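# Remove bike from floor rack and park on kickstand

## Task

Get the bike out of the floor stand and leave it upright on its kickstand. The stand is loose and can slide. One or both robots may be used. At the finish, nothing may be in contact with the bike: no wall, furniture, loose item or the stand itself. The bike must stay parked without any robot supporting it, so the robots must release it and back away. The task fails if any robot tips over or ends up leaning.

## Robot and tools

Robots: r1 and r2 are identical Hello Robot Stretch 3 units. Each has a two-wheel differential base, 0.33 m long and 0.34 m wide, with a passive omni wheel at the rear. It cannot drive sideways, and it spins about a point between the drive wheels, 0.05 m behind the front edge. A lift rides on a mast and carries a telescoping arm that extends toward the robot's RIGHT side. To move the gripper forward or back, drive the base. With the arm fully in and the wrist folded, a spin sweeps a 0.28 m radius. An unfolded, level wrist reaches beyond that circle.

Frames: the base frame has its origin on the floor midway between the drive wheels, with x forward, y left and z up. hand_pose is reported in this frame, at the point where closed fingertips meet. The odometry frame is the base frame at the start. Each robot reports only in its own frames. To judge where one robot is relative to the other, use the images, lidar_m, wrist_depth_mm and head_depth_mm.

execute_actions(actions, cameras): actions is a list holding one action or nothing. An empty list only returns state and images. An action is an object keyed "r1" and/or "r2". Each key can hold the following:
- "base": exactly one relative command, measured from where the base last reported itself. {"translate_m": d} drives straight d metres, forward positive, range -1 to 1. {"rotate_rad": d} spins d radians, left/counter-clockwise positive, range -3.2 to 3.2.
- "joints": absolute targets by name, with the done tolerance after ±. lift_m 0 to 1.1 ±0.004 (arm height). arm_m 0 to 0.52 ±0.004 (extension). wrist_yaw_rad -1.345 to 4.42 ±0.02: 0 is along the arm, positive swings toward the front, and 3.0 is folded over the base. wrist_pitch_rad -1.57 to 0.451 ±0.05: 0 is level and negative tips the fingers down. wrist_roll_rad -2.911 to 2.911 ±0.02: at 0 the fingers are side by side. gripper_m -0.089 to 0.179 ±0.004: larger is wider. The fingertip gap is 0.007 m less than this value when nearly shut and 0.025 m less when fully open, and zero below 0.007. head_pan_rad -3.953 to 1.73 ±0.02: 0 is forward, positive is left, and -1.57 looks along the arm. head_tilt_rad -1.53 to 0.419 ±0.02: negative looks down.
- "contact_limits": {"arm_m": effort percent, 1 to 100}. The arm motion halts with contact_stop when its effort hits that level (about -value when retracting). The limit also caps the holding force until the next action.
All motions in an action start at once. Nothing lasts beyond 15 s. Anything you omit may keep pushing toward its previous target. An unknown key or out-of-range number rejects the whole call. If a result reports a stop, the later execute_actions, wait and finished_scene calls in that same reply are skipped. cameras selects images from r1_head_camera, r1_nav_camera, r1_wrist_camera, r2_head_camera, r2_nav_camera, r2_wrist_camera. Omitting it, null or "all" gives all cameras, and [] gives none.

wait(seconds 0 to 10) sends no new commands and returns the same report. zoom_image(camera, region [x0,y0,x1,y1] in pixels, at most 504x504) enlarges part of that camera's latest full image. finished_scene(scene) closes the current scene permanently.

Result lines: the pictures line gives the image order. base_status and joint_status tell how each commanded motion ended:
- done: for the base, the wheels turned the full amount, even if they slipped.
- off_target: the motion stopped short and may still be pushing.
- contact_stop, time_out, torque_fault: the old target is dropped.
on_its_own covers uncommanded parts, and its "held at" is a held target, not the actual position. motor_effort is in percent, positive toward higher values, with the action's peak in brackets. It is noisy and biased. Positive wheel effort pushes forward. base_odometry counts wheel turns, so slip counts as travel. Heading runs -3.142 to 3.142. turned_by_wheels and turned_by_imu give the turn since the last result. base_tilt is in degrees, with forward and right leaning positive and a bias of up to about 4 degrees. lidar_m gives 12 distances in metres from the base origin, one per 30-degree sector: the 1st is ahead, then counter-clockwise, so the 4th is left, 7th behind and 10th right. It scans a plane 0.17 m up, covers 0.15 to 12 m, and shows "-" for nothing. It misses glass and thin legs and can be blocked by the robot's own mast and lift. wrist_depth_mm and head_depth_mm are 7x7 grids of median depth, from the top-left. Wrist readings cover 45 to 1000 mm. Head readings cover 280 to 4000 mm, laid out as the sideways head image.

Stops: the arm and lift halt with contact_stop when they press firmly, then go slack until commanded again. A slack lift can sag under load or keep pressing. Base, wrist and head have no such stop and will keep shoving. Wrist servos overloaded for several seconds shut off for 10 s (torque_fault).

Speed: the base runs at 0.30 m/s and 1.9 rad/s only when stowed, meaning lift_m under 0.30, arm_m under 0.03 and wrist_yaw_rad over 2.54. Otherwise it is limited to 0.10 m/s and 0.63 rad/s.

Gripper: to grasp, command a value below the object's width. To release, command at least 0.02 above the contact value. Neither the reading nor done proves a grasp. Over-squeezing triggers a force reduction, and sending a new value squeezes again.

Wrist folding: fold to 3.0 or unfold only with lift_m between 0.32 and 0.95, wrist_pitch_rad -0.4 and roll near 0. Once folded, the lift may go down to 0.25. With yaw below -0.4, keep pitch at -0.5 or lower.

Avoid: robot-to-robot pressing, since any further drive after bases touch is a hard press that fails the run. Do not push with the arm against something rigid when the gripper is above about 0.45 m, and do not drive while gripping or pushing something fixed. Snagging furniture, especially when reversing, is a tipping risk. If base_tilt shows a lean, undo the last move in small steps, free the gripper, and lower lift_m to about 0.2. Two robots rarely travel the same distance exactly, differing by up to 2.5 cm per metre, so shared loads get strained. Avoid drops, slips, slams and hard hits.

Cameras: calibration lines give K, distortion and T_world_to_cam from that robot's own base frame. Poses shift with the joints and carry small errors.

Each tool is called after ">>>" by a JSON object that holds its "name" and its "arguments", one argument or row to a line.

## Session

>>> {"name": "execute_actions", "arguments": {
  "actions": []
}}

Scene clock: 0.00 s.
r1.base_odometry: x=+0.000 y=+0.000 heading=+0.000 (m, m, rad; r1's odometry frame)
r1.turned_by_wheels: +0.000 (rad since the last result)
r1.turned_by_imu: +0.000 (rad since the last result)
r1.base_tilt: forward=-1.9 right=-1.8 (deg)
r1.lidar_m: 3.09 3.86 3.58 3.61 2.33 2.27 1.89 1.26 1.17 1.18 1.50 3.05
r1.head_depth_mm: 2005 2830 2839 2795 2864 2832 2351 / 2008 2886 2935 2980 2949 2863 2349 / 2008 2950 3002 3025 3052 2988 2335 / 2015 2993 3138 3133 3126 3137 2376 / 2023 2991 3324 3275 3186 3275 2372 / 2001 2983 3414 3359 3397 3355 2345 / 1999 2970 3566 3619 3554 3482 2364
r1.base_status: not commanded
r1.joint_positions: lift_m=+0.304 arm_m=+0.003 wrist_yaw_rad=+3.020 wrist_pitch_rad=-0.580 wrist_roll_rad=-0.016 gripper_m=+0.037 head_pan_rad=+0.017 head_tilt_rad=+0.010
r1.joint_status: not commanded
r1.motor_effort: left_wheel=+0 right_wheel=-1 lift_m=+35 arm_m=+0 wrist_yaw_rad=+1 wrist_pitch_rad=+5 wrist_roll_rad=+0 gripper_m=+0 head_pan_rad=+0 head_tilt_rad=+2 (%)
r1.hand_pose: x=+0.0031 y=+0.0518 z=+0.2818 quat_wxyz=(+0.242, +0.683, +0.163, +0.670) (m; r1's base frame)
r1.wrist_depth_mm: - - - - - - - / 921 894 875 857 836 805 781 / 715 725 687 703 680 666 664 / 619 607 597 579 578 566 557 / 521 526 - - 502 483 483 / 458 - - - 419 432 429 / - - - - 387 388 380
r2.base_odometry: x=+0.000 y=+0.000 heading=+0.000 (m, m, rad; r2's odometry frame)
r2.turned_by_wheels: +0.000 (rad since the last result)
r2.turned_by_imu: +0.000 (rad since the last result)
r2.base_tilt: forward=-0.3 right=+0.4 (deg)
r2.lidar_m: 1.30 1.58 1.55 1.66 2.46 3.54 2.54 1.89 3.51 1.58 1.23 1.22
r2.head_depth_mm: 1097 1107 1126 1144 1163 1178 1203 / 1170 1183 1207 1222 1235 1261 1288 / 1253 1274 1291 1325 1335 1366 1388 / 1341 1374 1384 1427 1435 1480 1508 / 1459 1485 1523 1542 1568 1605 1631 / 1581 1615 1652 1690 1734 1782 1783 / 1716 1747 1758 1780 1763 1778 1762
r2.base_status: not commanded
r2.joint_positions: lift_m=+0.547 arm_m=+0.002 wrist_yaw_rad=+3.041 wrist_pitch_rad=-0.402 wrist_roll_rad=+0.011 gripper_m=+0.037 head_pan_rad=-0.008 head_tilt_rad=-0.011
r2.joint_status: not commanded
r2.motor_effort: left_wheel=+0 right_wheel=+0 lift_m=+42 arm_m=+0 wrist_yaw_rad=+0 wrist_pitch_rad=+9 wrist_roll_rad=+0 gripper_m=-1 head_pan_rad=+1 head_tilt_rad=+1 (%)
r2.hand_pose: x=+0.0015 y=+0.0787 z=+0.5629 quat_wxyz=(+0.177, +0.702, +0.105, +0.681) (m; r2's base frame)
r2.wrist_depth_mm: - - - - - - - / - - - - - - - / - - - - - - - / - - - - - - - / 962 960 - 966 957 938 934 / 835 814 - 812 812 803 807 / 709 714 696 702 708 687 691
pictures: r1_head_camera (sideways: a quarter turn clockwise sets it upright), r1_nav_camera (sideways: a quarter turn counterclockwise sets it upright), r1_wrist_camera, r2_head_camera (sideways: a quarter turn clockwise sets it upright), r2_nav_camera (sideways: a quarter turn counterclockwise sets it upright), r2_wrist_camera
Images, in order (width x height): r1_head_camera 896x504, r1_nav_camera 672x504, r1_wrist_camera 644x364, r2_head_camera 896x504, r2_nav_camera 672x504, r2_wrist_camera 644x364.

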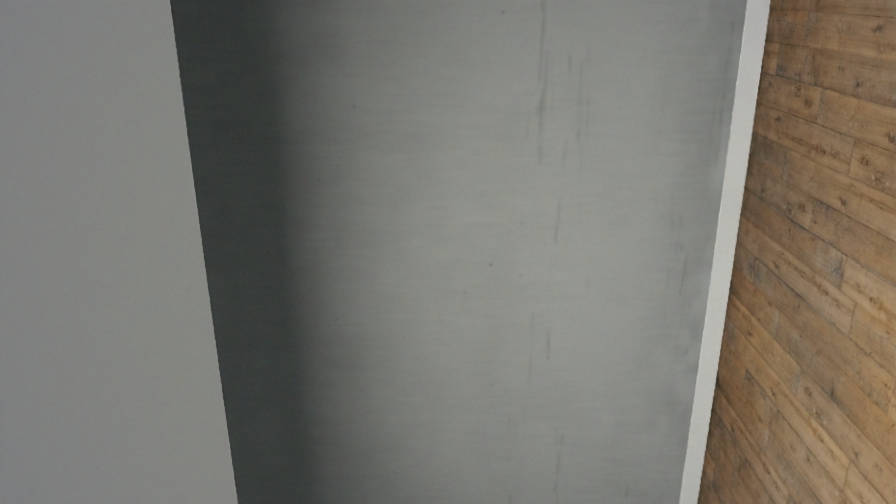

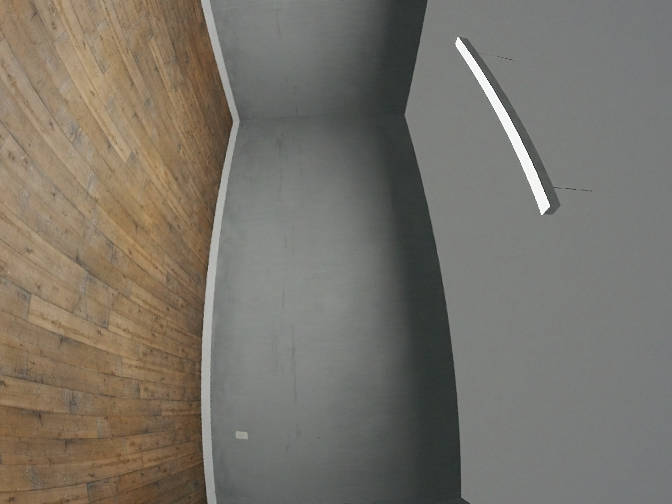

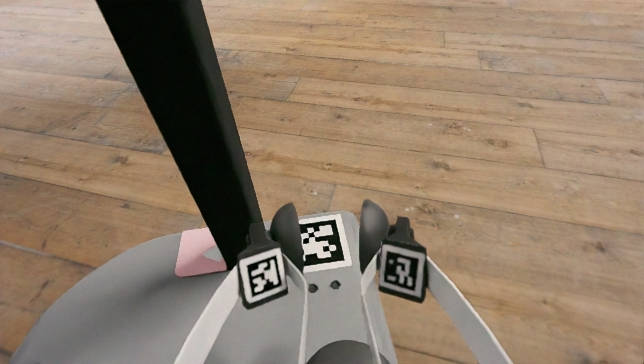

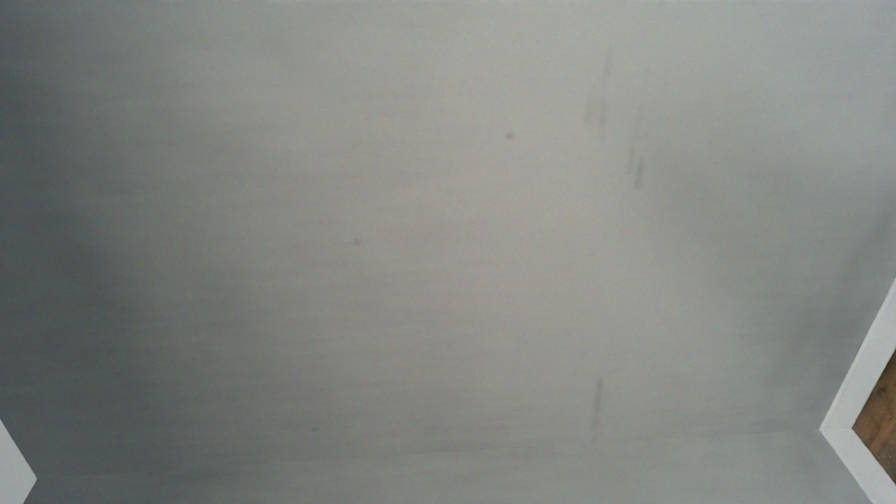

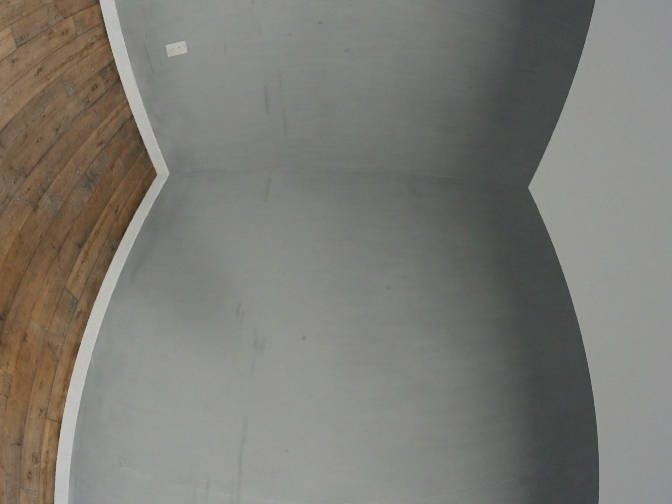

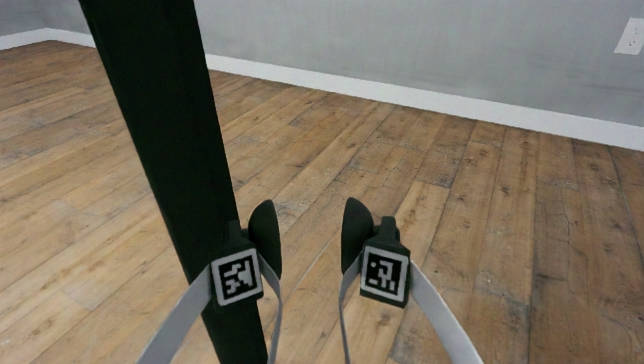

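Look behind.

>>> {"name": "execute_actions", "arguments": {
  "actions": [
    {"r1":{"joints":{"head_pan_rad":-3.0,"head_tilt_rad":-0.5}},"r2":{"joints":{"head_pan_rad":-3.0,"head_tilt_rad":-0.5}}}
  ],
  "cameras": ["r1_head_camera","r1_nav_camera","r2_head_camera","r2_nav_camera"]
}}

Scene clock: 6.00 s.
r1.base_odometry: x=+0.000 y=+0.000 heading=+0.000 (m, m, rad; r1's odometry frame)
r1.turned_by_wheels: +0.000 (rad since the last result)
r1.turned_by_imu: +0.001 (rad since the last result)
r1.base_tilt: forward=-2.0 right=-1.9 (deg)
r1.lidar_m: 3.11 3.86 3.59 3.62 2.33 2.27 1.90 1.26 1.17 1.19 1.50 3.06
r1.head_depth_mm: - - - 2667 2002 1611 1347 / 3130 3528 3656 2653 1995 1609 1342 / 2446 2780 3109 2650 1981 1603 1338 / 2101 2273 2488 2542 1985 1614 1341 / 1800 1937 2101 2272 1993 1599 1337 / 1583 1706 1812 1942 1937 1604 1330 / 1406 1489 1585 1693 1802 1591 1320
r1.base_status: not commanded
r1.joint_positions: lift_m=+0.304 arm_m=+0.003 wrist_yaw_rad=+3.020 wrist_pitch_rad=-0.580 wrist_roll_rad=-0.016 gripper_m=+0.037 head_pan_rad=-2.993 head_tilt_rad=-0.494
r1.joint_status: all done
r1.motor_effort: left_wheel=+1(0) right_wheel=-1(0) lift_m=+35(35) arm_m=+0(0) wrist_yaw_rad=+0(0) wrist_pitch_rad=+5(5) wrist_roll_rad=+0(0) gripper_m=+0(0) head_pan_rad=-3(36) head_tilt_rad=-4(32) (%)
r1.hand_pose: x=+0.0031 y=+0.0518 z=+0.2818 quat_wxyz=(+0.242, +0.683, +0.163, +0.670) (m; r1's base frame)
r1.wrist_depth_mm: - - - - - - - / 903 866 883 850 841 820 794 / 735 722 695 691 677 663 651 / 606 601 589 586 573 559 559 / 520 534 - - 502 493 490 / 462 - - - 429 438 424 / - - - - 392 390 386
r2.base_odometry: x=+0.000 y=+0.000 heading=+0.000 (m, m, rad; r2's odometry frame)
r2.turned_by_wheels: +0.000 (rad since the last result)
r2.turned_by_imu: +0.001 (rad since the last result)
r2.base_tilt: forward=-0.4 right=+0.4 (deg)
r2.lidar_m: 1.30 1.58 1.55 1.67 2.45 3.54 2.52 1.89 3.50 1.58 1.24 1.22
r2.head_depth_mm: 3083 3365 3520 2469 1837 1458 1224 / 3400 3632 3759 2484 1835 1460 1220 / 3602 - 3768 2508 1856 1475 1230 / - - 3907 2504 1870 1481 1226 / - - 3973 2535 1870 1486 1235 / - - 3657 2419 1884 1499 1240 / - - - 2159 1898 1501 1243
r2.base_status: not commanded
r2.joint_positions: lift_m=+0.547 arm_m=+0.002 wrist_yaw_rad=+3.041 wrist_pitch_rad=-0.402 wrist_roll_rad=+0.011 gripper_m=+0.037 head_pan_rad=-2.993 head_tilt_rad=-0.494
r2.joint_status: all done
r2.motor_effort: left_wheel=-1(0) right_wheel=+0(1) lift_m=+41(41) arm_m=+0(1) wrist_yaw_rad=+0(0) wrist_pitch_rad=+9(9) wrist_roll_rad=+0(0) gripper_m=-1(0) head_pan_rad=-3(42) head_tilt_rad=-2(27) (%)
r2.hand_pose: x=+0.0015 y=+0.0787 z=+0.5629 quat_wxyz=(+0.177, +0.702, +0.105, +0.681) (m; r2's base frame)
r2.wrist_depth_mm: - - - - - - - / - - - - - - - / - - - - - - - / - - - - - - - / 991 951 - 947 980 929 936 / 814 808 - 792 802 814 798 / 708 707 688 702 699 701 704
pictures: r1_head_camera (sideways: a quarter turn clockwise sets it upright), r1_nav_camera (sideways: a quarter turn counterclockwise sets it upright), r2_head_camera (sideways: a quarter turn clockwise sets it upright), r2_nav_camera (sideways: a quarter turn counterclockwise sets it upright)
camera_calibration (this result's frames):
r1_head_camera: T_world_to_cam=[[0.475273, 0.083635, -0.875855, 1.15808], [0.117514, -0.992587, -0.0310141, 0.0427365], [-0.871956, -0.088185, -0.481578, 0.591683], [0, 0, 0, 1]] pos_world=[-0.0395031, -0.0022585, 1.30057]
r1_nav_camera: T_world_to_cam=[[-0.436489, -0.0167917, 0.899553, -1.12102], [-0.155694, 0.986151, -0.0571391, 0.127429], [-0.886136, -0.164996, -0.433058, 0.519137], [0, 0, 0, 1]] pos_world=[-0.00944678, -0.0588329, 1.24051]
r2_head_camera: T_world_to_cam=[[0.512115, 0.0260624, -0.858522, 1.13157], [0.115303, -0.992578, 0.0386471, -0.0469304], [-0.851143, -0.118782, -0.511319, 0.631903], [0, 0, 0, 1]] pos_world=[-0.0362421, -0.00101489, 1.29639]
r2_nav_camera: T_world_to_cam=[[-0.496672, -0.112464, 0.860621, -1.08295], [-0.187871, 0.981992, 0.0199031, 0.0284819], [-0.847362, -0.1518, -0.508856, 0.624398], [0, 0, 0, 1]] pos_world=[-0.00342803, -0.0549783, 1.24917]
Images, in order (width x height): r1_head_camera 896x504, r1_nav_camera 672x504, r2_head_camera 896x504, r2_nav_camera 672x504.

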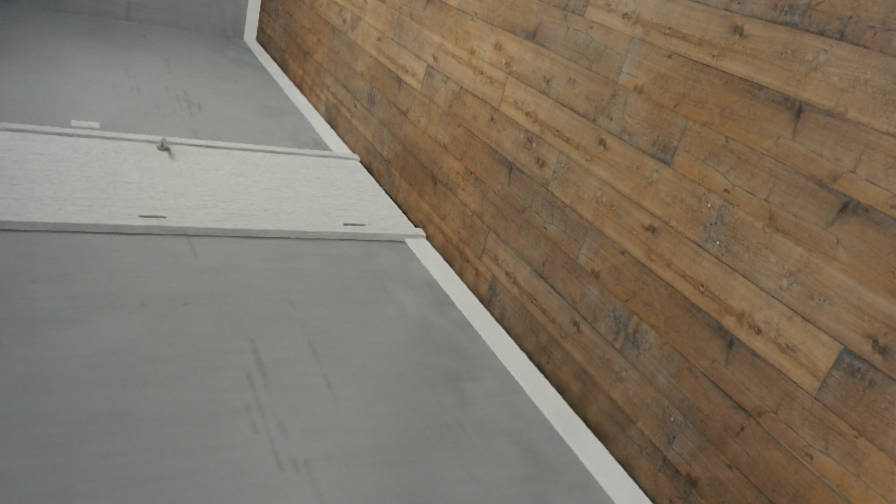

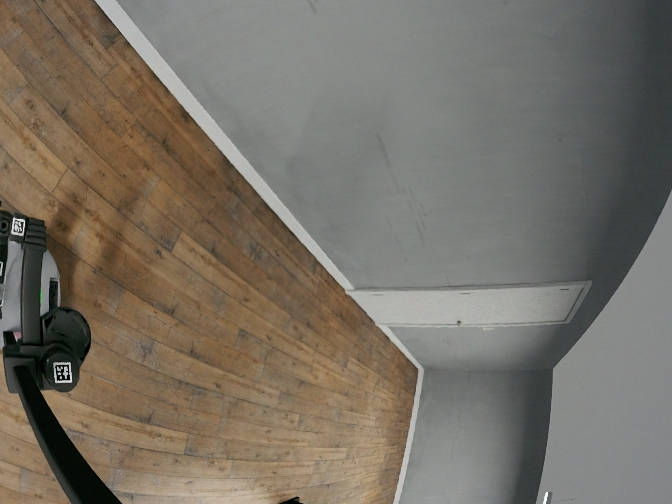

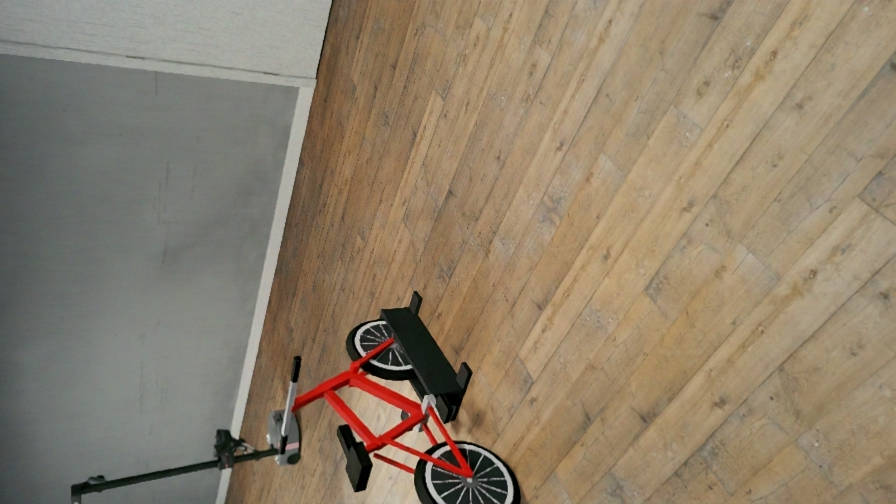

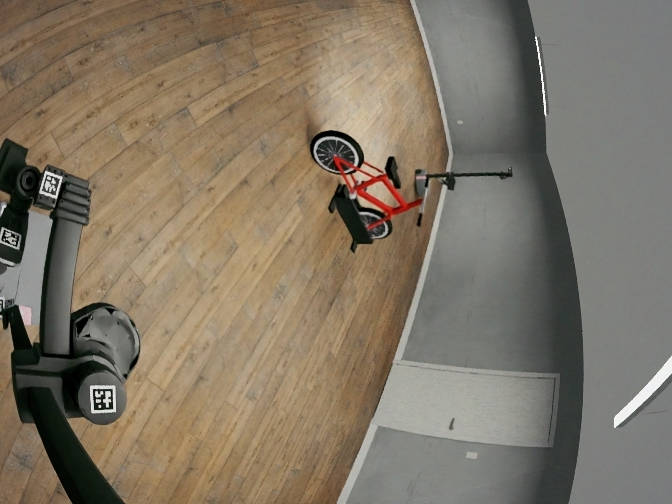

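>>> {"name": "execute_actions", "arguments": {
  "actions": [
    {"r1":{"base":{"rotate_rad":2.2},"joints":{"head_pan_rad":0,"head_tilt_rad":-0.5,"lift_m":0.25}},"r2":{"base":{"rotate_rad":3.0},"joints":{"head_pan_rad":0,"head_tilt_rad":-0.5,"lift_m":0.35}}}
  ],
  "cameras": ["r1_head_camera","r1_nav_camera","r2_head_camera"]
}}

Scene clock: 20.47 s.
r1.base_odometry: x=+0.000 y=+0.000 heading=+2.200 (m, m, rad; r1's odometry frame)
r1.turned_by_wheels: +2.200 (rad since the last result)
r1.turned_by_imu: +2.220 (rad since the last result)
r1.base_tilt: forward=-2.0 right=-1.9 (deg)
r1.lidar_m: 2.26 5.01 1.70 1.22 1.17 1.20 1.62 3.05 3.15 3.75 3.58 3.70
r1.head_depth_mm: 3856 - - 2687 2015 1612 1337 / - - - 2650 2010 1603 1339 / - - - 2663 1998 1605 1343 / - - 3855 2613 1974 1600 1338 / - - 3342 2606 1989 1591 1332 / - - 3529 2443 1977 1595 1328 / - - 3851 2386 1968 1592 1326
r1.base_status: done
r1.joint_positions: lift_m=+0.250 arm_m=+0.003 wrist_yaw_rad=+3.020 wrist_pitch_rad=-0.581 wrist_roll_rad=-0.016 gripper_m=+0.037 head_pan_rad=-0.007 head_tilt_rad=-0.494
r1.joint_status: all done
r1.motor_effort: left_wheel=-2(12) right_wheel=+1(9) lift_m=+27(31) arm_m=+0(0) wrist_yaw_rad=+0(0) wrist_pitch_rad=+5(5) wrist_roll_rad=+0(0) gripper_m=+2(0) head_pan_rad=+3(35) head_tilt_rad=-3(4) (%)
r1.hand_pose: x=+0.0031 y=+0.0517 z=+0.2283 quat_wxyz=(+0.242, +0.683, +0.163, +0.670) (m; r1's base frame)
r1.wrist_depth_mm: 846 - 980 963 939 908 870 / 792 766 770 726 735 708 694 / 637 622 615 603 593 575 568 / 540 524 - 533 494 493 481 / 473 - - - 448 422 421 / - - - - - 376 371 / - - - - 341 337 334
r2.base_odometry: x=+0.000 y=+0.000 heading=+3.000 (m, m, rad; r2's odometry frame)
r2.turned_by_wheels: +3.000 (rad since the last result)
r2.turned_by_imu: +2.993 (rad since the last result)
r2.base_tilt: forward=-0.4 right=+0.4 (deg)
r2.lidar_m: 3.63 1.89 1.89 1.86 1.29 1.22 1.24 1.62 1.55 1.59 2.07 3.54
r2.head_depth_mm: 2845 3055 3264 2455 1839 1464 1206 / 2942 3247 3423 2474 1831 1468 1220 / 3065 3419 3521 2487 1849 1481 1227 / 3140 3478 3677 2512 1863 1479 1221 / 3388 3706 3849 2540 1891 1481 1227 / 3496 3882 3924 2528 1892 1485 1232 / 3731 - - 2535 1903 1507 1245
r2.base_status: done
r2.joint_positions: lift_m=+0.351 arm_m=+0.002 wrist_yaw_rad=+3.041 wrist_pitch_rad=-0.402 wrist_roll_rad=+0.011 gripper_m=+0.037 head_pan_rad=-0.007 head_tilt_rad=-0.494
r2.joint_status: all done
r2.motor_effort: left_wheel=-2(5) right_wheel=+3(8) lift_m=+22(37) arm_m=+0(1) wrist_yaw_rad=+1(1) wrist_pitch_rad=+9(9) wrist_roll_rad=+1(0) gripper_m=+0(1) head_pan_rad=+4(43) head_tilt_rad=-2(3) (%)
r2.hand_pose: x=+0.0015 y=+0.0787 z=+0.3669 quat_wxyz=(+0.177, +0.702, +0.106, +0.681) (m; r2's base frame)
r2.wrist_depth_mm: - - - - - - - / - - - - - - - / - - - - - - - / 837 825 831 815 812 813 816 / 681 690 - 679 692 679 662 / 585 576 - 580 575 577 573 / 504 520 - - 501 495 489
pictures: r1_head_camera (sideways: a quarter turn clockwise sets it upright), r1_nav_camera (sideways: a quarter turn counterclockwise sets it upright), r2_head_camera (sideways: a quarter turn clockwise sets it upright)
camera_calibration (this result's frames):
r1_head_camera: T_world_to_cam=[[-0.482901, -0.00881708, -0.87563, 1.16363], [0.0380265, 0.998795, -0.0310285, 0.0432401], [0.874849, -0.0482809, -0.481984, 0.581556], [0, 0, 0, 1]] pos_world=[0.0515001, -0.00485017, 1.30055]
r1_nav_camera: T_world_to_cam=[[0.43422, -0.0511932, 0.899351, -1.12607], [0.000649144, -0.998366, -0.0571427, 0.12648], [0.900807, 0.0253963, -0.433477, 0.508781], [0, 0, 0, 1]] pos_world=[0.0305653, 0.0557053, 1.2405]
r2_head_camera: T_world_to_cam=[[-0.510102, 0.053792, -0.85843, 1.13769], [0.0402614, 0.998442, 0.0386412, -0.0464649], [0.859171, -0.0148507, -0.511472, 0.62167], [0, 0, 0, 1]] pos_world=[0.048085, -0.00557363, 1.29639]
Images, in order (width x height): r1_head_camera 896x504, r1_nav_camera 672x504, r2_head_camera 896x504.

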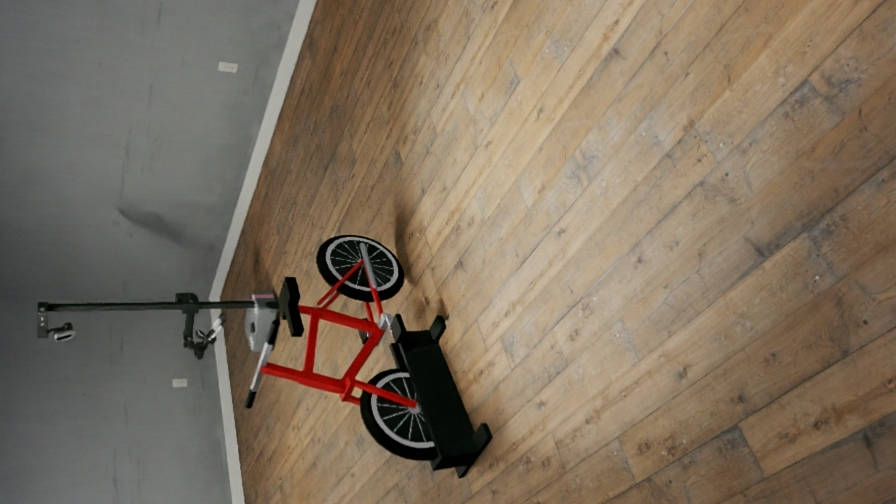

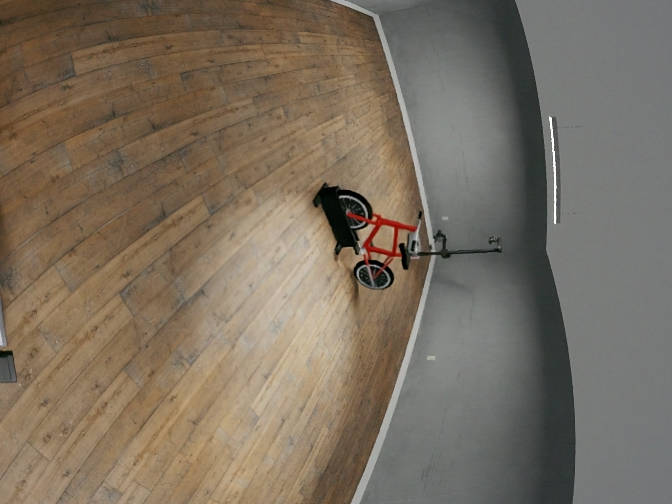

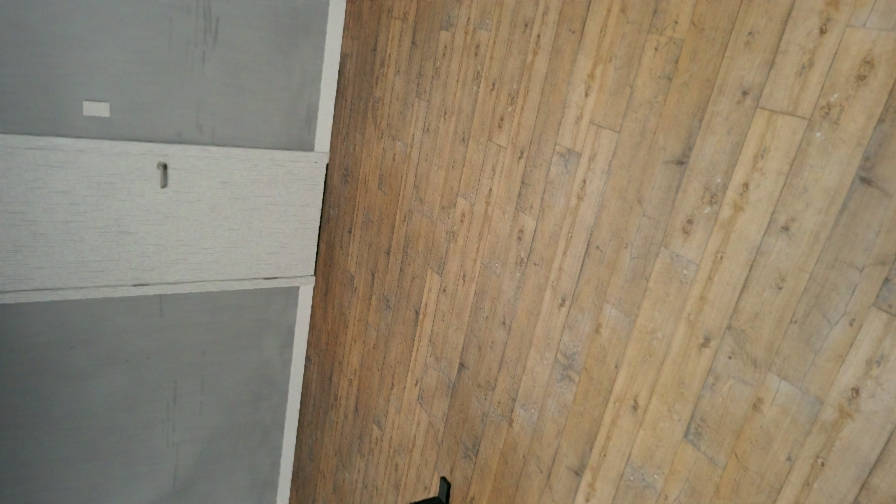

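>>> {"name": "execute_actions", "arguments": {
  "actions": [
    {"r1":{"base":{"rotate_rad":-0.16}}}
  ],
  "cameras": []
}}

>>> {"name": "execute_actions", "arguments": {
  "actions": [
    {"r1":{"base":{"translate_m":1.0}}}
  ],
  "cameras": []
}}

>>> {"name": "execute_actions", "arguments": {
  "actions": [
    {"r1":{"base":{"translate_m":0.7},"joints":{"head_pan_rad":0.35,"head_tilt_rad":-0.8}}}
  ],
  "cameras": ["r1_head_camera","r1_nav_camera"]
}}

Scene clock: 43.90 s.
r1.base_odometry: x=+0.000 y=+0.000 heading=+2.040 (m, m, rad; r1's odometry frame)
r1.turned_by_wheels: -0.160 (rad since the last result)
r1.turned_by_imu: -0.161 (rad since the last result)
r1.base_tilt: forward=-2.0 right=-1.9 (deg)
r1.lidar_m: 2.44 2.27 2.07 1.30 1.17 1.17 1.42 2.71 3.09 3.71 3.58 3.59
r1.head_depth_mm: 3409 3596 3781 2661 2001 1620 1341 / 3673 - - 2632 2003 1596 1340 / - - - 2675 1989 1600 1337 / - - 3924 2601 1995 1601 1335 / - - 3843 2621 1963 1603 1337 / - - 2814 2557 1988 1588 1324 / - - 3214 2463 1993 1583 1331
r1.base_status: done
r1.joint_positions: lift_m=+0.250 arm_m=+0.003 wrist_yaw_rad=+3.020 wrist_pitch_rad=-0.581 wrist_roll_rad=-0.016 gripper_m=+0.037 head_pan_rad=-0.007 head_tilt_rad=-0.494
r1.joint_status: not commanded
r1.motor_effort: left_wheel=+3(12) right_wheel=-3(8) lift_m=+27(27) arm_m=+0(0) wrist_yaw_rad=+0(0) wrist_pitch_rad=+5(5) wrist_roll_rad=+0(0) gripper_m=+0(0) head_pan_rad=+3(4) head_tilt_rad=-3(3) (%)
r1.hand_pose: x=+0.0031 y=+0.0517 z=+0.2283 quat_wxyz=(+0.242, +0.683, +0.163, +0.670) (m; r1's base frame)
r1.wrist_depth_mm: 863 - - 962 938 899 900 / 785 759 758 759 715 716 689 / 645 625 608 597 587 575 572 / 528 519 - 527 501 491 485 / 474 - - - 441 428 419 / - - - - - 380 369 / - - - - 339 339 336
r2.base_odometry: x=+0.000 y=+0.000 heading=+3.000 (m, m, rad; r2's odometry frame)
r2.turned_by_wheels: +0.000 (rad since the last result)
r2.turned_by_imu: +0.001 (rad since the last result)
r2.base_tilt: forward=-0.3 right=+0.5 (deg)
r2.lidar_m: 3.61 1.88 1.89 1.86 1.29 1.22 1.24 1.61 1.56 1.58 2.06 3.54
r2.head_depth_mm: 2840 3094 3312 2475 1841 1472 1218 / 2940 3205 3480 2508 1838 1468 1215 / 3041 3359 3561 2510 1850 1470 1220 / 3136 3513 3759 2544 1872 1469 1222 / 3390 3746 3938 2538 1861 1490 1227 / 3516 3952 3906 2530 1881 1490 1230 / 3683 - - 2563 1881 1499 1245
r2.base_status: not commanded
r2.joint_positions: lift_m=+0.351 arm_m=+0.002 wrist_yaw_rad=+3.041 wrist_pitch_rad=-0.402 wrist_roll_rad=+0.011 gripper_m=+0.037 head_pan_rad=-0.007 head_tilt_rad=-0.494
r2.joint_status: not commanded
r2.motor_effort: left_wheel=-1(2) right_wheel=+3(4) lift_m=+23(22) arm_m=+0(0) wrist_yaw_rad=+0(0) wrist_pitch_rad=+9(9) wrist_roll_rad=+0(0) gripper_m=+0(1) head_pan_rad=+4(4) head_tilt_rad=-2(2) (%)
r2.hand_pose: x=+0.0015 y=+0.0787 z=+0.3669 quat_wxyz=(+0.177, +0.702, +0.106, +0.681) (m; r2's base frame)
r2.wrist_depth_mm: - - - - - - - / - - - - - - - / - - - - - - - / 807 825 836 815 815 819 815 / 685 677 - 680 692 676 676 / 579 577 - 579 571 571 564 / 501 520 - - 492 498 494
pictures: none
No camera images: the call's "cameras" was empty. Leave "cameras" out to get every camera's image.

Scene clock: 49.00 s.
r1.base_odometry: x=-0.452 y=+0.892 heading=+2.040 (m, m, rad; r1's odometry frame)
r1.turned_by_wheels: +0.000 (rad since the last result)
r1.turned_by_imu: -0.003 (rad since the last result)
r1.base_tilt: forward=-2.0 right=-1.8 (deg)
r1.lidar_m: 1.70 1.39 3.24 2.03 1.82 1.83 2.20 3.80 3.84 3.29 2.94 2.95
r1.head_depth_mm: 2778 3016 3147 2609 1992 1606 1339 / 2969 3229 3404 2667 1981 1608 1345 / 3250 3517 3590 2648 1985 1618 1329 / 3559 3755 3886 2640 1987 1597 1344 / 3895 - 3862 2618 1982 1596 1334 / - - 3826 2080 1975 1586 1334 / - - 3500 1853 1853 1585 1326
r1.base_status: done
r1.joint_positions: lift_m=+0.250 arm_m=+0.003 wrist_yaw_rad=+3.020 wrist_pitch_rad=-0.581 wrist_roll_rad=-0.016 gripper_m=+0.037 head_pan_rad=-0.007 head_tilt_rad=-0.495
r1.joint_status: not commanded
r1.motor_effort: left_wheel=+3(15) right_wheel=-3(6) lift_m=+27(27) arm_m=+0(0) wrist_yaw_rad=+1(0) wrist_pitch_rad=+5(5) wrist_roll_rad=+0(0) gripper_m=+1(1) head_pan_rad=+3(3) head_tilt_rad=-3(3) (%)
r1.hand_pose: x=+0.0031 y=+0.0517 z=+0.2283 quat_wxyz=(+0.242, +0.683, +0.163, +0.670) (m; r1's base frame)
r1.wrist_depth_mm: - - 969 941 907 908 882 / 786 752 750 731 715 702 688 / 626 620 615 602 591 588 565 / 523 529 - 531 503 497 484 / 470 - - - 443 428 424 / - - - - - 377 372 / - - - - 341 339 337
r2.base_odometry: x=+0.000 y=+0.000 heading=+3.000 (m, m, rad; r2's odometry frame)
r2.turned_by_wheels: +0.000 (rad since the last result)
r2.turned_by_imu: +0.001 (rad since the last result)
r2.base_tilt: forward=-0.4 right=+0.4 (deg)
r2.lidar_m: 3.61 1.89 1.89 1.87 1.29 1.22 1.24 1.61 1.56 1.59 2.07 3.54
r2.head_depth_mm: 2816 3066 3282 2482 1843 1459 1221 / 2928 3242 3436 2478 1850 1474 1218 / 3030 3350 3512 2508 1858 1476 1223 / 3192 3489 3683 2513 1857 1476 1233 / 3373 3686 3920 2555 1884 1477 1238 / 3463 3901 3983 2541 1886 1484 1238 / 3635 - - 2561 1896 1501 1239
r2.base_status: not commanded
r2.joint_positions: lift_m=+0.351 arm_m=+0.002 wrist_yaw_rad=+3.041 wrist_pitch_rad=-0.402 wrist_roll_rad=+0.011 gripper_m=+0.037 head_pan_rad=-0.007 head_tilt_rad=-0.494
r2.joint_status: not commanded
r2.motor_effort: left_wheel=-2(2) right_wheel=+3(3) lift_m=+23(23) arm_m=-1(1) wrist_yaw_rad=+0(0) wrist_pitch_rad=+9(9) wrist_roll_rad=+0(0) gripper_m=-1(0) head_pan_rad=+3(3) head_tilt_rad=-2(2) (%)
r2.hand_pose: x=+0.0015 y=+0.0787 z=+0.3669 quat_wxyz=(+0.177, +0.702, +0.106, +0.681) (m; r2's base frame)
r2.wrist_depth_mm: - - - - - - - / - - - - - - - / - - - - - - - / 821 833 838 808 816 809 816 / 681 678 - 686 681 674 663 / 583 578 - 577 578 573 567 / 501 514 - - 499 497 494
pictures: none
No camera images: the call's "cameras" was empty. Leave "cameras" out to get every camera's image.

Scene clock: 53.03 s.
r1.base_odometry: x=-0.769 y=+1.516 heading=+2.040 (m, m, rad; r1's odometry frame)
r1.turned_by_wheels: +0.000 (rad since the last result)
r1.turned_by_imu: -0.002 (rad since the last result)
r1.base_tilt: forward=-2.1 right=-1.9 (deg)
r1.lidar_m: 1.11 0.91 0.91 2.52 2.27 2.28 2.74 4.34 4.33 2.77 2.48 2.50
r1.head_depth_mm: 3239 2736 2184 1790 1518 1330 1163 / 3503 2742 2164 1776 1522 1317 1160 / 3690 2741 2151 1736 1513 1322 1164 / 3544 2712 2136 1490 1500 1317 1162 / 3634 2736 1964 1468 1506 1314 1159 / 3636 2673 2105 1361 1414 1311 1158 / 3586 2675 2112 1305 1387 1298 1158
r1.base_status: done
r1.joint_positions: lift_m=+0.250 arm_m=+0.003 wrist_yaw_rad=+3.020 wrist_pitch_rad=-0.581 wrist_roll_rad=-0.016 gripper_m=+0.037 head_pan_rad=+0.343 head_tilt_rad=-0.791
r1.joint_status: all done
r1.motor_effort: left_wheel=+3(14) right_wheel=-3(7) lift_m=+27(28) arm_m=+0(0) wrist_yaw_rad=+0(0) wrist_pitch_rad=+5(5) wrist_roll_rad=+0(0) gripper_m=+0(1) head_pan_rad=+2(26) head_tilt_rad=-5(26) (%)
r1.hand_pose: x=+0.0031 y=+0.0517 z=+0.2283 quat_wxyz=(+0.242, +0.683, +0.163, +0.670) (m; r1's base frame)
r1.wrist_depth_mm: - - 999 957 852 759 683 / 795 771 759 733 721 705 672 / 634 624 601 600 591 578 568 / 530 518 - 521 498 497 484 / 472 - - - 439 434 418 / - - - - - 376 373 / - - - - 342 338 337
r2.base_odometry: x=+0.000 y=+0.000 heading=+3.000 (m, m, rad; r2's odometry frame)
r2.turned_by_wheels: +0.000 (rad since the last result)
r2.turned_by_imu: +0.001 (rad since the last result)
r2.base_tilt: forward=-0.3 right=+0.5 (deg)
r2.lidar_m: 3.63 1.89 1.90 1.86 1.29 1.22 1.24 1.62 1.56 1.59 2.07 3.54
r2.head_depth_mm: 2807 3092 3286 2455 1832 1463 1221 / 2924 3264 3494 2481 1844 1469 1227 / 3084 3320 3565 2503 1852 1474 1220 / 3152 3514 3646 2507 1847 1471 1228 / 3376 3671 3920 2518 1868 1480 1231 / 3557 3890 3963 2547 1870 1501 1240 / 3617 - - 2536 1900 1497 1237
r2.base_status: not commanded
r2.joint_positions: lift_m=+0.351 arm_m=+0.002 wrist_yaw_rad=+3.041 wrist_pitch_rad=-0.402 wrist_roll_rad=+0.011 gripper_m=+0.037 head_pan_rad=-0.007 head_tilt_rad=-0.494
r2.joint_status: not commanded
r2.motor_effort: left_wheel=-2(2) right_wheel=+4(3) lift_m=+22(23) arm_m=-1(1) wrist_yaw_rad=+0(0) wrist_pitch_rad=+9(9) wrist_roll_rad=+0(1) gripper_m=+0(1) head_pan_rad=+4(4) head_tilt_rad=-3(2) (%)
r2.hand_pose: x=+0.0015 y=+0.0787 z=+0.3669 quat_wxyz=(+0.177, +0.702, +0.106, +0.681) (m; r2's base frame)
r2.wrist_depth_mm: - - - - - - - / - - - - - - - / - - - - - - - / 823 832 836 814 814 799 813 / 694 679 - 672 686 677 666 / 580 584 - 572 585 574 567 / 503 517 - - 500 497 495
pictures: r1_head_camera (sideways: a quarter turn clockwise sets it upright), r1_nav_camera (sideways: a quarter turn counterclockwise sets it upright)
camera_calibration (this result's frames):
r1_head_camera: T_world_to_cam=[[-0.671713, -0.252786, -0.696349, 0.93107], [-0.316543, 0.947788, -0.0387189, 0.0554015], [0.669778, 0.194416, -0.716659, 0.888094], [0, 0, 0, 1]] pos_world=[0.0481223, 0.010193, 1.28696]
r1_nav_camera: T_world_to_cam=[[0.655068, 0.182761, 0.733134, -0.910701], [0.326876, -0.943353, -0.0569039, 0.124157], [0.681204, 0.27692, -0.6777, 0.827856], [0, 0, 0, 1]] pos_world=[-0.00795168, 0.0543146, 1.23577]
Images, in order (width x height): r1_head_camera 896x504, r1_nav_camera 672x504.

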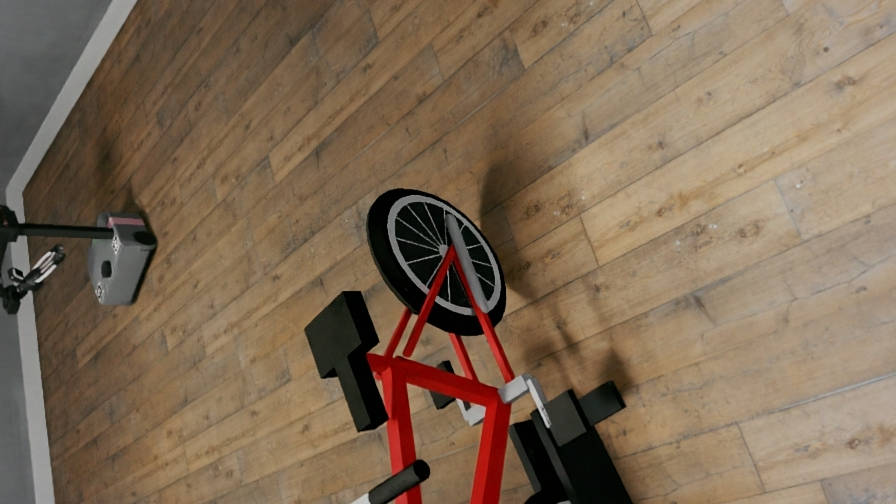

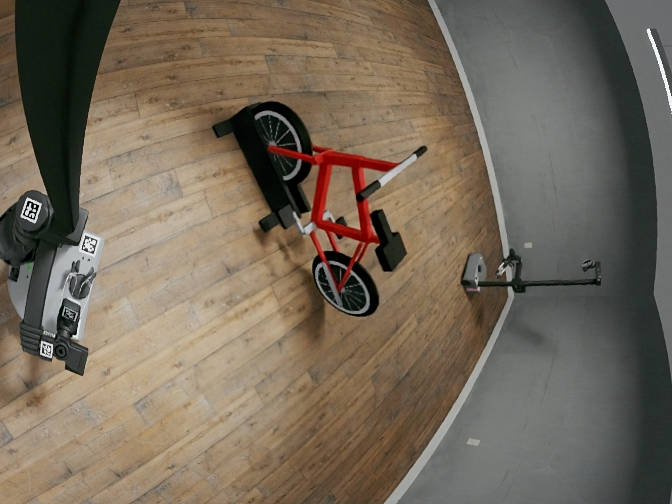

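>>> {"name": "execute_actions", "arguments": {
  "actions": [
    {"r1":{"base":{"rotate_rad":-0.27}}}
  ],
  "cameras": []
}}

>>> {"name": "execute_actions", "arguments": {
  "actions": [
    {"r1":{"base":{"translate_m":0.6}}}
  ],
  "cameras": []
}}

>>> {"name": "execute_actions", "arguments": {
  "actions": [
    {"r1":{"base":{"rotate_rad":2.71},"joints":{"head_pan_rad":-1.57,"head_tilt_rad":-1.0,"lift_m":0.5,"wrist_pitch_rad":-0.4}}}
  ],
  "cameras": []
}}

>>> {"name": "execute_actions", "arguments": {
  "actions": [
    {"r1":{"joints":{"wrist_yaw_rad":0,"gripper_m":0.0}}}
  ],
  "cameras": ["r1_head_camera","r1_wrist_camera"]
}}

Scene clock: 78.73 s.
r1.base_odometry: x=-0.769 y=+1.516 heading=+1.770 (m, m, rad; r1's odometry frame)
r1.turned_by_wheels: -0.270 (rad since the last result)
r1.turned_by_imu: -0.272 (rad since the last result)
r1.base_tilt: forward=-2.0 right=-1.8 (deg)
r1.lidar_m: 2.63 1.03 0.91 0.92 2.32 2.27 2.41 3.44 4.34 3.35 2.54 2.49
r1.head_depth_mm: 2544 2674 2175 1805 1515 1319 1171 / 2798 2785 2161 1774 1518 1319 1164 / 3095 2747 2142 1769 1507 1308 1160 / 3325 2720 2143 1755 1509 1305 1164 / 3565 2685 2114 1679 1502 1318 1150 / 3640 2672 2115 1440 1489 1298 1151 / 2899 2661 2121 1431 1462 1311 1151
r1.base_status: done
r1.joint_positions: lift_m=+0.250 arm_m=+0.003 wrist_yaw_rad=+3.020 wrist_pitch_rad=-0.581 wrist_roll_rad=-0.016 gripper_m=+0.037 head_pan_rad=+0.343 head_tilt_rad=-0.791
r1.joint_status: not commanded
r1.motor_effort: left_wheel=+3(12) right_wheel=-3(8) lift_m=+27(27) arm_m=+0(0) wrist_yaw_rad=+0(0) wrist_pitch_rad=+5(5) wrist_roll_rad=+0(0) gripper_m=+0(0) head_pan_rad=+3(4) head_tilt_rad=-5(5) (%)
r1.hand_pose: x=+0.0031 y=+0.0517 z=+0.2283 quat_wxyz=(+0.242, +0.683, +0.163, +0.670) (m; r1's base frame)
r1.wrist_depth_mm: - - 986 883 841 810 879 / 809 759 757 738 725 714 683 / 631 620 616 604 583 571 566 / 528 528 - 531 506 498 487 / 467 - - - 439 427 420 / - - - - - 378 372 / - - - - 340 339 332
r2.base_odometry: x=+0.000 y=+0.000 heading=+3.000 (m, m, rad; r2's odometry frame)
r2.turned_by_wheels: +0.000 (rad since the last result)
r2.turned_by_imu: +0.001 (rad since the last result)
r2.base_tilt: forward=-0.3 right=+0.4 (deg)
r2.lidar_m: 3.61 1.89 1.89 1.87 1.29 1.22 1.24 1.61 1.55 1.59 2.07 3.54
r2.head_depth_mm: 2849 3028 3301 2476 1835 1468 1223 / 2955 3255 3445 2494 1852 1466 1219 / 3056 3366 3515 2521 1856 1477 1230 / 3221 3525 3654 2508 1848 1477 1230 / 3357 3668 3926 2522 1855 1492 1237 / 3477 3832 3868 2529 1873 1506 1238 / 3672 - - 2554 1896 1506 1245
r2.base_status: not commanded
r2.joint_positions: lift_m=+0.351 arm_m=+0.002 wrist_yaw_rad=+3.041 wrist_pitch_rad=-0.402 wrist_roll_rad=+0.011 gripper_m=+0.037 head_pan_rad=-0.007 head_tilt_rad=-0.494
r2.joint_status: not commanded
r2.motor_effort: left_wheel=-2(2) right_wheel=+4(3) lift_m=+22(22) arm_m=-1(1) wrist_yaw_rad=+0(1) wrist_pitch_rad=+9(9) wrist_roll_rad=+0(0) gripper_m=+0(0) head_pan_rad=+3(3) head_tilt_rad=-2(2) (%)
r2.hand_pose: x=+0.0015 y=+0.0787 z=+0.3669 quat_wxyz=(+0.177, +0.702, +0.106, +0.681) (m; r2's base frame)
r2.wrist_depth_mm: - - - - - - - / - - - - - - - / - - - - - - - / 828 825 856 834 823 802 808 / 677 678 - 670 689 672 669 / 585 575 - 577 576 574 569 / 502 515 - - 501 496 493
pictures: none
No camera images: the call's "cameras" was empty. Leave "cameras" out to get every camera's image.

Scene clock: 82.37 s.
r1.base_odometry: x=-0.888 y=+2.104 heading=+1.770 (m, m, rad; r1's odometry frame)
r1.turned_by_wheels: +0.000 (rad since the last result)
r1.turned_by_imu: -0.002 (rad since the last result)
r1.base_tilt: forward=-2.0 right=-1.8 (deg)
r1.lidar_m: 2.10 0.71 0.66 0.79 0.86 2.77 2.93 4.17 4.66 2.66 2.04 1.99
r1.head_depth_mm: 2043 2242 2172 1787 1528 1331 1161 / 2239 2444 2158 1777 1513 1321 1156 / 2429 2615 2127 1782 1522 1311 1166 / 2711 2713 2131 1776 1496 1317 1162 / 3008 2689 2133 1746 1508 1305 1151 / 3308 2689 2104 1752 1498 1290 1152 / 3607 2527 2110 1734 1488 1246 1152
r1.base_status: done
r1.joint_positions: lift_m=+0.250 arm_m=+0.003 wrist_yaw_rad=+3.020 wrist_pitch_rad=-0.581 wrist_roll_rad=-0.016 gripper_m=+0.037 head_pan_rad=+0.343 head_tilt_rad=-0.791
r1.joint_status: not commanded
r1.motor_effort: left_wheel=+3(14) right_wheel=-3(6) lift_m=+27(27) arm_m=+1(0) wrist_yaw_rad=+0(0) wrist_pitch_rad=+5(5) wrist_roll_rad=+0(0) gripper_m=+1(0) head_pan_rad=+4(2) head_tilt_rad=-5(5) (%)
r1.hand_pose: x=+0.0031 y=+0.0517 z=+0.2283 quat_wxyz=(+0.242, +0.683, +0.163, +0.670) (m; r1's base frame)
r1.wrist_depth_mm: - - 724 891 653 606 813 / 789 782 735 746 701 671 708 / 637 626 607 602 596 582 561 / 533 528 - 527 503 490 483 / 475 - - - 447 430 415 / - - - - - 379 372 / - - - - 343 343 334
r2.base_odometry: x=+0.000 y=+0.000 heading=+3.000 (m, m, rad; r2's odometry frame)
r2.turned_by_wheels: +0.000 (rad since the last result)
r2.turned_by_imu: +0.001 (rad since the last result)
r2.base_tilt: forward=-0.3 right=+0.5 (deg)
r2.lidar_m: 3.62 1.89 1.89 1.86 1.29 1.22 1.24 1.61 1.56 1.59 2.06 3.53
r2.head_depth_mm: 2829 3105 3282 2457 1829 1475 1212 / 2909 3224 3447 2469 1834 1470 1221 / 3047 3337 3508 2486 1853 1467 1221 / 3171 3457 3667 2514 1854 1478 1230 / 3378 3664 3871 2534 1891 1474 1229 / 3487 3829 3996 2520 1868 1496 1233 / 3668 - - 2564 1907 1489 1249
r2.base_status: not commanded
r2.joint_positions: lift_m=+0.351 arm_m=+0.002 wrist_yaw_rad=+3.041 wrist_pitch_rad=-0.402 wrist_roll_rad=+0.011 gripper_m=+0.037 head_pan_rad=-0.007 head_tilt_rad=-0.494
r2.joint_status: not commanded
r2.motor_effort: left_wheel=-2(2) right_wheel=+4(4) lift_m=+22(23) arm_m=+0(1) wrist_yaw_rad=+1(0) wrist_pitch_rad=+9(9) wrist_roll_rad=+0(0) gripper_m=-1(1) head_pan_rad=+4(4) head_tilt_rad=-2(2) (%)
r2.hand_pose: x=+0.0015 y=+0.0787 z=+0.3669 quat_wxyz=(+0.177, +0.702, +0.106, +0.681) (m; r2's base frame)
r2.wrist_depth_mm: - - - - - - - / - - - - - - - / - - - - - - - / 826 829 847 817 814 805 815 / 685 687 - 688 681 667 655 / 582 577 - 571 569 574 568 / 502 521 - - 499 503 492
pictures: none
No camera images: the call's "cameras" was empty. Leave "cameras" out to get every camera's image.

Scene clock: 87.07 s.
r1.base_odometry: x=-0.888 y=+2.104 heading=-1.803 (m, m, rad; r1's odometry frame)
r1.turned_by_wheels: +2.710 (rad since the last result)
r1.turned_by_imu: +2.741 (rad since the last result)
r1.base_tilt: forward=-2.0 right=-1.9 (deg)
r1.lidar_m: 2.77 3.02 4.63 4.66 2.49 2.01 1.99 2.16 0.69 0.66 0.79 0.92
r1.head_depth_mm: 2374 2004 1735 1528 1368 1233 1123 / 2337 1975 1732 1522 1365 1258 1128 / 2303 1988 1702 1215 1354 1262 - / 2320 1950 1700 1185 1348 1257 - / 2320 1968 1660 1209 1330 1250 1109 / 2285 1949 1689 1258 1333 1205 1110 / 2241 1922 1686 1287 1283 1200 1100
r1.base_status: done
r1.joint_positions: lift_m=+0.500 arm_m=+0.003 wrist_yaw_rad=+3.020 wrist_pitch_rad=-0.423 wrist_roll_rad=-0.016 gripper_m=+0.037 head_pan_rad=-1.563 head_tilt_rad=-0.988
r1.joint_status: all done
r1.motor_effort: left_wheel=-2(11) right_wheel=+2(9) lift_m=+43(45) arm_m=+0(0) wrist_yaw_rad=+1(1) wrist_pitch_rad=+9(9) wrist_roll_rad=+0(0) gripper_m=+0(1) head_pan_rad=-2(36) head_tilt_rad=-6(27) (%)
r1.hand_pose: x=+0.0058 y=+0.0742 z=+0.5113 quat_wxyz=(+0.190, +0.693, +0.108, +0.687) (m; r1's base frame)
r1.wrist_depth_mm: - - - - - - - / - - - - - - - / - - - - - - - / - - - - - - 998 / 892 890 - 856 864 831 825 / 753 736 - 733 706 700 698 / 652 646 - 641 615 608 608
r2.base_odometry: x=+0.000 y=+0.000 heading=+3.000 (m, m, rad; r2's odometry frame)
r2.turned_by_wheels: +0.000 (rad since the last result)
r2.turned_by_imu: +0.001 (rad since the last result)
r2.base_tilt: forward=-0.3 right=+0.5 (deg)
r2.lidar_m: 3.60 1.90 1.90 1.86 1.29 1.22 1.24 1.61 1.55 1.58 2.06 3.55
r2.head_depth_mm: 2808 3110 3291 2456 1829 1467 1216 / 2921 3189 3411 2467 1848 1467 1218 / 3098 3288 3555 2495 1850 1479 1227 / 3174 3436 3807 2502 1840 1473 1232 / 3336 3678 3922 2521 1885 1490 1224 / 3524 3850 3985 2568 1861 1493 1240 / 3693 - - 2546 1875 1489 1243
r2.base_status: not commanded
r2.joint_positions: lift_m=+0.351 arm_m=+0.002 wrist_yaw_rad=+3.041 wrist_pitch_rad=-0.402 wrist_roll_rad=+0.011 gripper_m=+0.037 head_pan_rad=-0.007 head_tilt_rad=-0.494
r2.joint_status: not commanded
r2.motor_effort: left_wheel=-2(2) right_wheel=+3(3) lift_m=+23(23) arm_m=+0(0) wrist_yaw_rad=+0(0) wrist_pitch_rad=+9(9) wrist_roll_rad=+0(0) gripper_m=-1(1) head_pan_rad=+4(4) head_tilt_rad=-2(2) (%)
r2.hand_pose: x=+0.0015 y=+0.0787 z=+0.3669 quat_wxyz=(+0.177, +0.702, +0.106, +0.681) (m; r2's base frame)
r2.wrist_depth_mm: - - - - - - - / - - - - - - - / - - - - - - - / 841 832 830 808 816 811 814 / 679 686 - 678 674 671 672 / 589 578 - 578 579 569 566 / 509 513 - - 501 496 498
pictures: none
No camera images: the call's "cameras" was empty. Leave "cameras" out to get every camera's image.

Scene clock: 89.57 s.
r1.base_odometry: x=-0.888 y=+2.104 heading=-1.803 (m, m, rad; r1's odometry frame)
r1.turned_by_wheels: +0.000 (rad since the last result)
r1.turned_by_imu: +0.000 (rad since the last result)
r1.base_tilt: forward=-2.0 right=-1.9 (deg)
r1.lidar_m: 2.77 3.04 4.62 4.67 2.50 2.00 1.99 2.17 0.69 0.66 0.79 0.92
r1.head_depth_mm: 2341 2001 1729 1532 1369 1235 1135 / 2348 1980 1717 1512 1352 1252 1120 / 2339 1962 1722 1204 1353 1262 - / 2309 1947 1690 1194 1368 - - / 2328 1948 1670 1206 1345 1212 1113 / 2288 1927 1689 1257 1346 1213 1106 / 2263 1915 1676 1293 1295 1205 1106
r1.base_status: not commanded
r1.joint_positions: lift_m=+0.500 arm_m=+0.003 wrist_yaw_rad=+0.003 wrist_pitch_rad=-0.423 wrist_roll_rad=-0.016 gripper_m=+0.000 head_pan_rad=-1.563 head_tilt_rad=-0.988
r1.joint_status: all done
r1.motor_effort: left_wheel=-2(2) right_wheel=+2(1) lift_m=+43(43) arm_m=+0(0) wrist_yaw_rad=-4(2) wrist_pitch_rad=+9(9) wrist_roll_rad=+0(0) gripper_m=-2(80) head_pan_rad=-3(2) head_tilt_rad=-7(7) (%)
r1.hand_pose: x=-0.0208 y=-0.3717 z=+0.5113 quat_wxyz=(+0.697, +0.151, -0.685, -0.146) (m; r1's base frame)
r1.wrist_depth_mm: - - 421 - - - - / 421 423 364 - - - - / - - 528 - - - - / 512 - 676 507 515 - 982 / 581 657 628 - 582 835 815 / 602 538 748 684 701 708 712 / 646 630 635 631 626 631 612
r2.base_odometry: x=+0.000 y=+0.000 heading=+3.000 (m, m, rad; r2's odometry frame)
r2.turned_by_wheels: +0.000 (rad since the last result)
r2.turned_by_imu: +0.000 (rad since the last result)
r2.base_tilt: forward=-0.4 right=+0.4 (deg)
r2.lidar_m: 3.63 1.89 1.89 1.87 1.29 1.22 1.24 1.62 1.56 1.59 2.07 3.54
r2.head_depth_mm: 2838 3046 3311 2472 1852 1461 1216 / 2933 3219 3408 2481 1851 1463 1216 / 3079 3332 3505 2536 1853 1469 1227 / 3157 3557 3698 2507 1861 1487 1226 / 3343 3628 3937 2555 1860 1477 1231 / 3421 3893 3927 2544 1887 1485 1230 / 3737 - - 2565 1905 1494 1238
r2.base_status: not commanded
r2.joint_positions: lift_m=+0.351 arm_m=+0.002 wrist_yaw_rad=+3.041 wrist_pitch_rad=-0.402 wrist_roll_rad=+0.011 gripper_m=+0.037 head_pan_rad=-0.007 head_tilt_rad=-0.494
r2.joint_status: not commanded
r2.motor_effort: left_wheel=-2(2) right_wheel=+3(3) lift_m=+23(23) arm_m=+0(1) wrist_yaw_rad=+0(0) wrist_pitch_rad=+9(9) wrist_roll_rad=+0(0) gripper_m=-1(1) head_pan_rad=+5(4) head_tilt_rad=-2(2) (%)
r2.hand_pose: x=+0.0015 y=+0.0787 z=+0.3669 quat_wxyz=(+0.177, +0.702, +0.106, +0.681) (m; r2's base frame)
r2.wrist_depth_mm: - - - - - - - / - - - - - - - / - - - - - - - / 836 819 862 815 811 806 806 / 687 690 - 685 698 663 669 / 580 582 - 582 574 578 569 / 506 517 - - 498 493 497
pictures: r1_head_camera (sideways: a quarter turn clockwise sets it upright), r1_wrist_camera
camera_calibration (this result's frames):
r1_head_camera: T_world_to_cam=[[-0.0187501, 0.840004, -0.542256, 0.726317], [0.999106, -0.00480633, -0.0419924, 0.0516274], [-0.0378801, -0.542559, -0.839163, 1.0517], [0, 0, 0, 1]] pos_world=[0.00187564, -0.0392524, 1.27856]
r1_wrist_camera: T_world_to_cam=[[-0.999799, 0.0122125, -0.0159026, -0.00370172], [0.0200441, 0.588127, -0.80852, 0.66384], [-0.000521294, -0.808677, -0.588253, 0.171446], [0, 0, 0, 1]] pos_world=[-0.0169176, -0.251733, 0.637523]
Images, in order (width x height): r1_head_camera 896x504, r1_wrist_camera 644x364.

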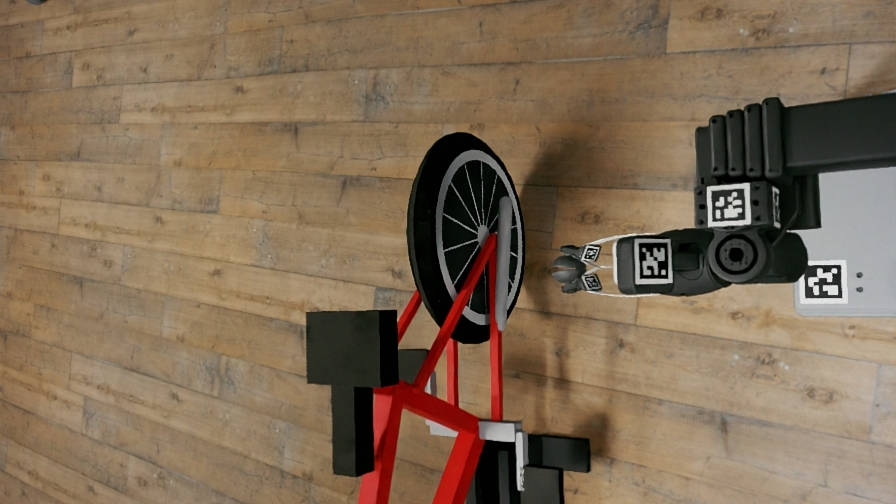

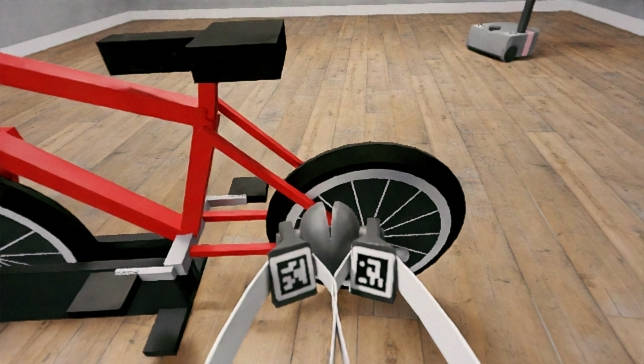

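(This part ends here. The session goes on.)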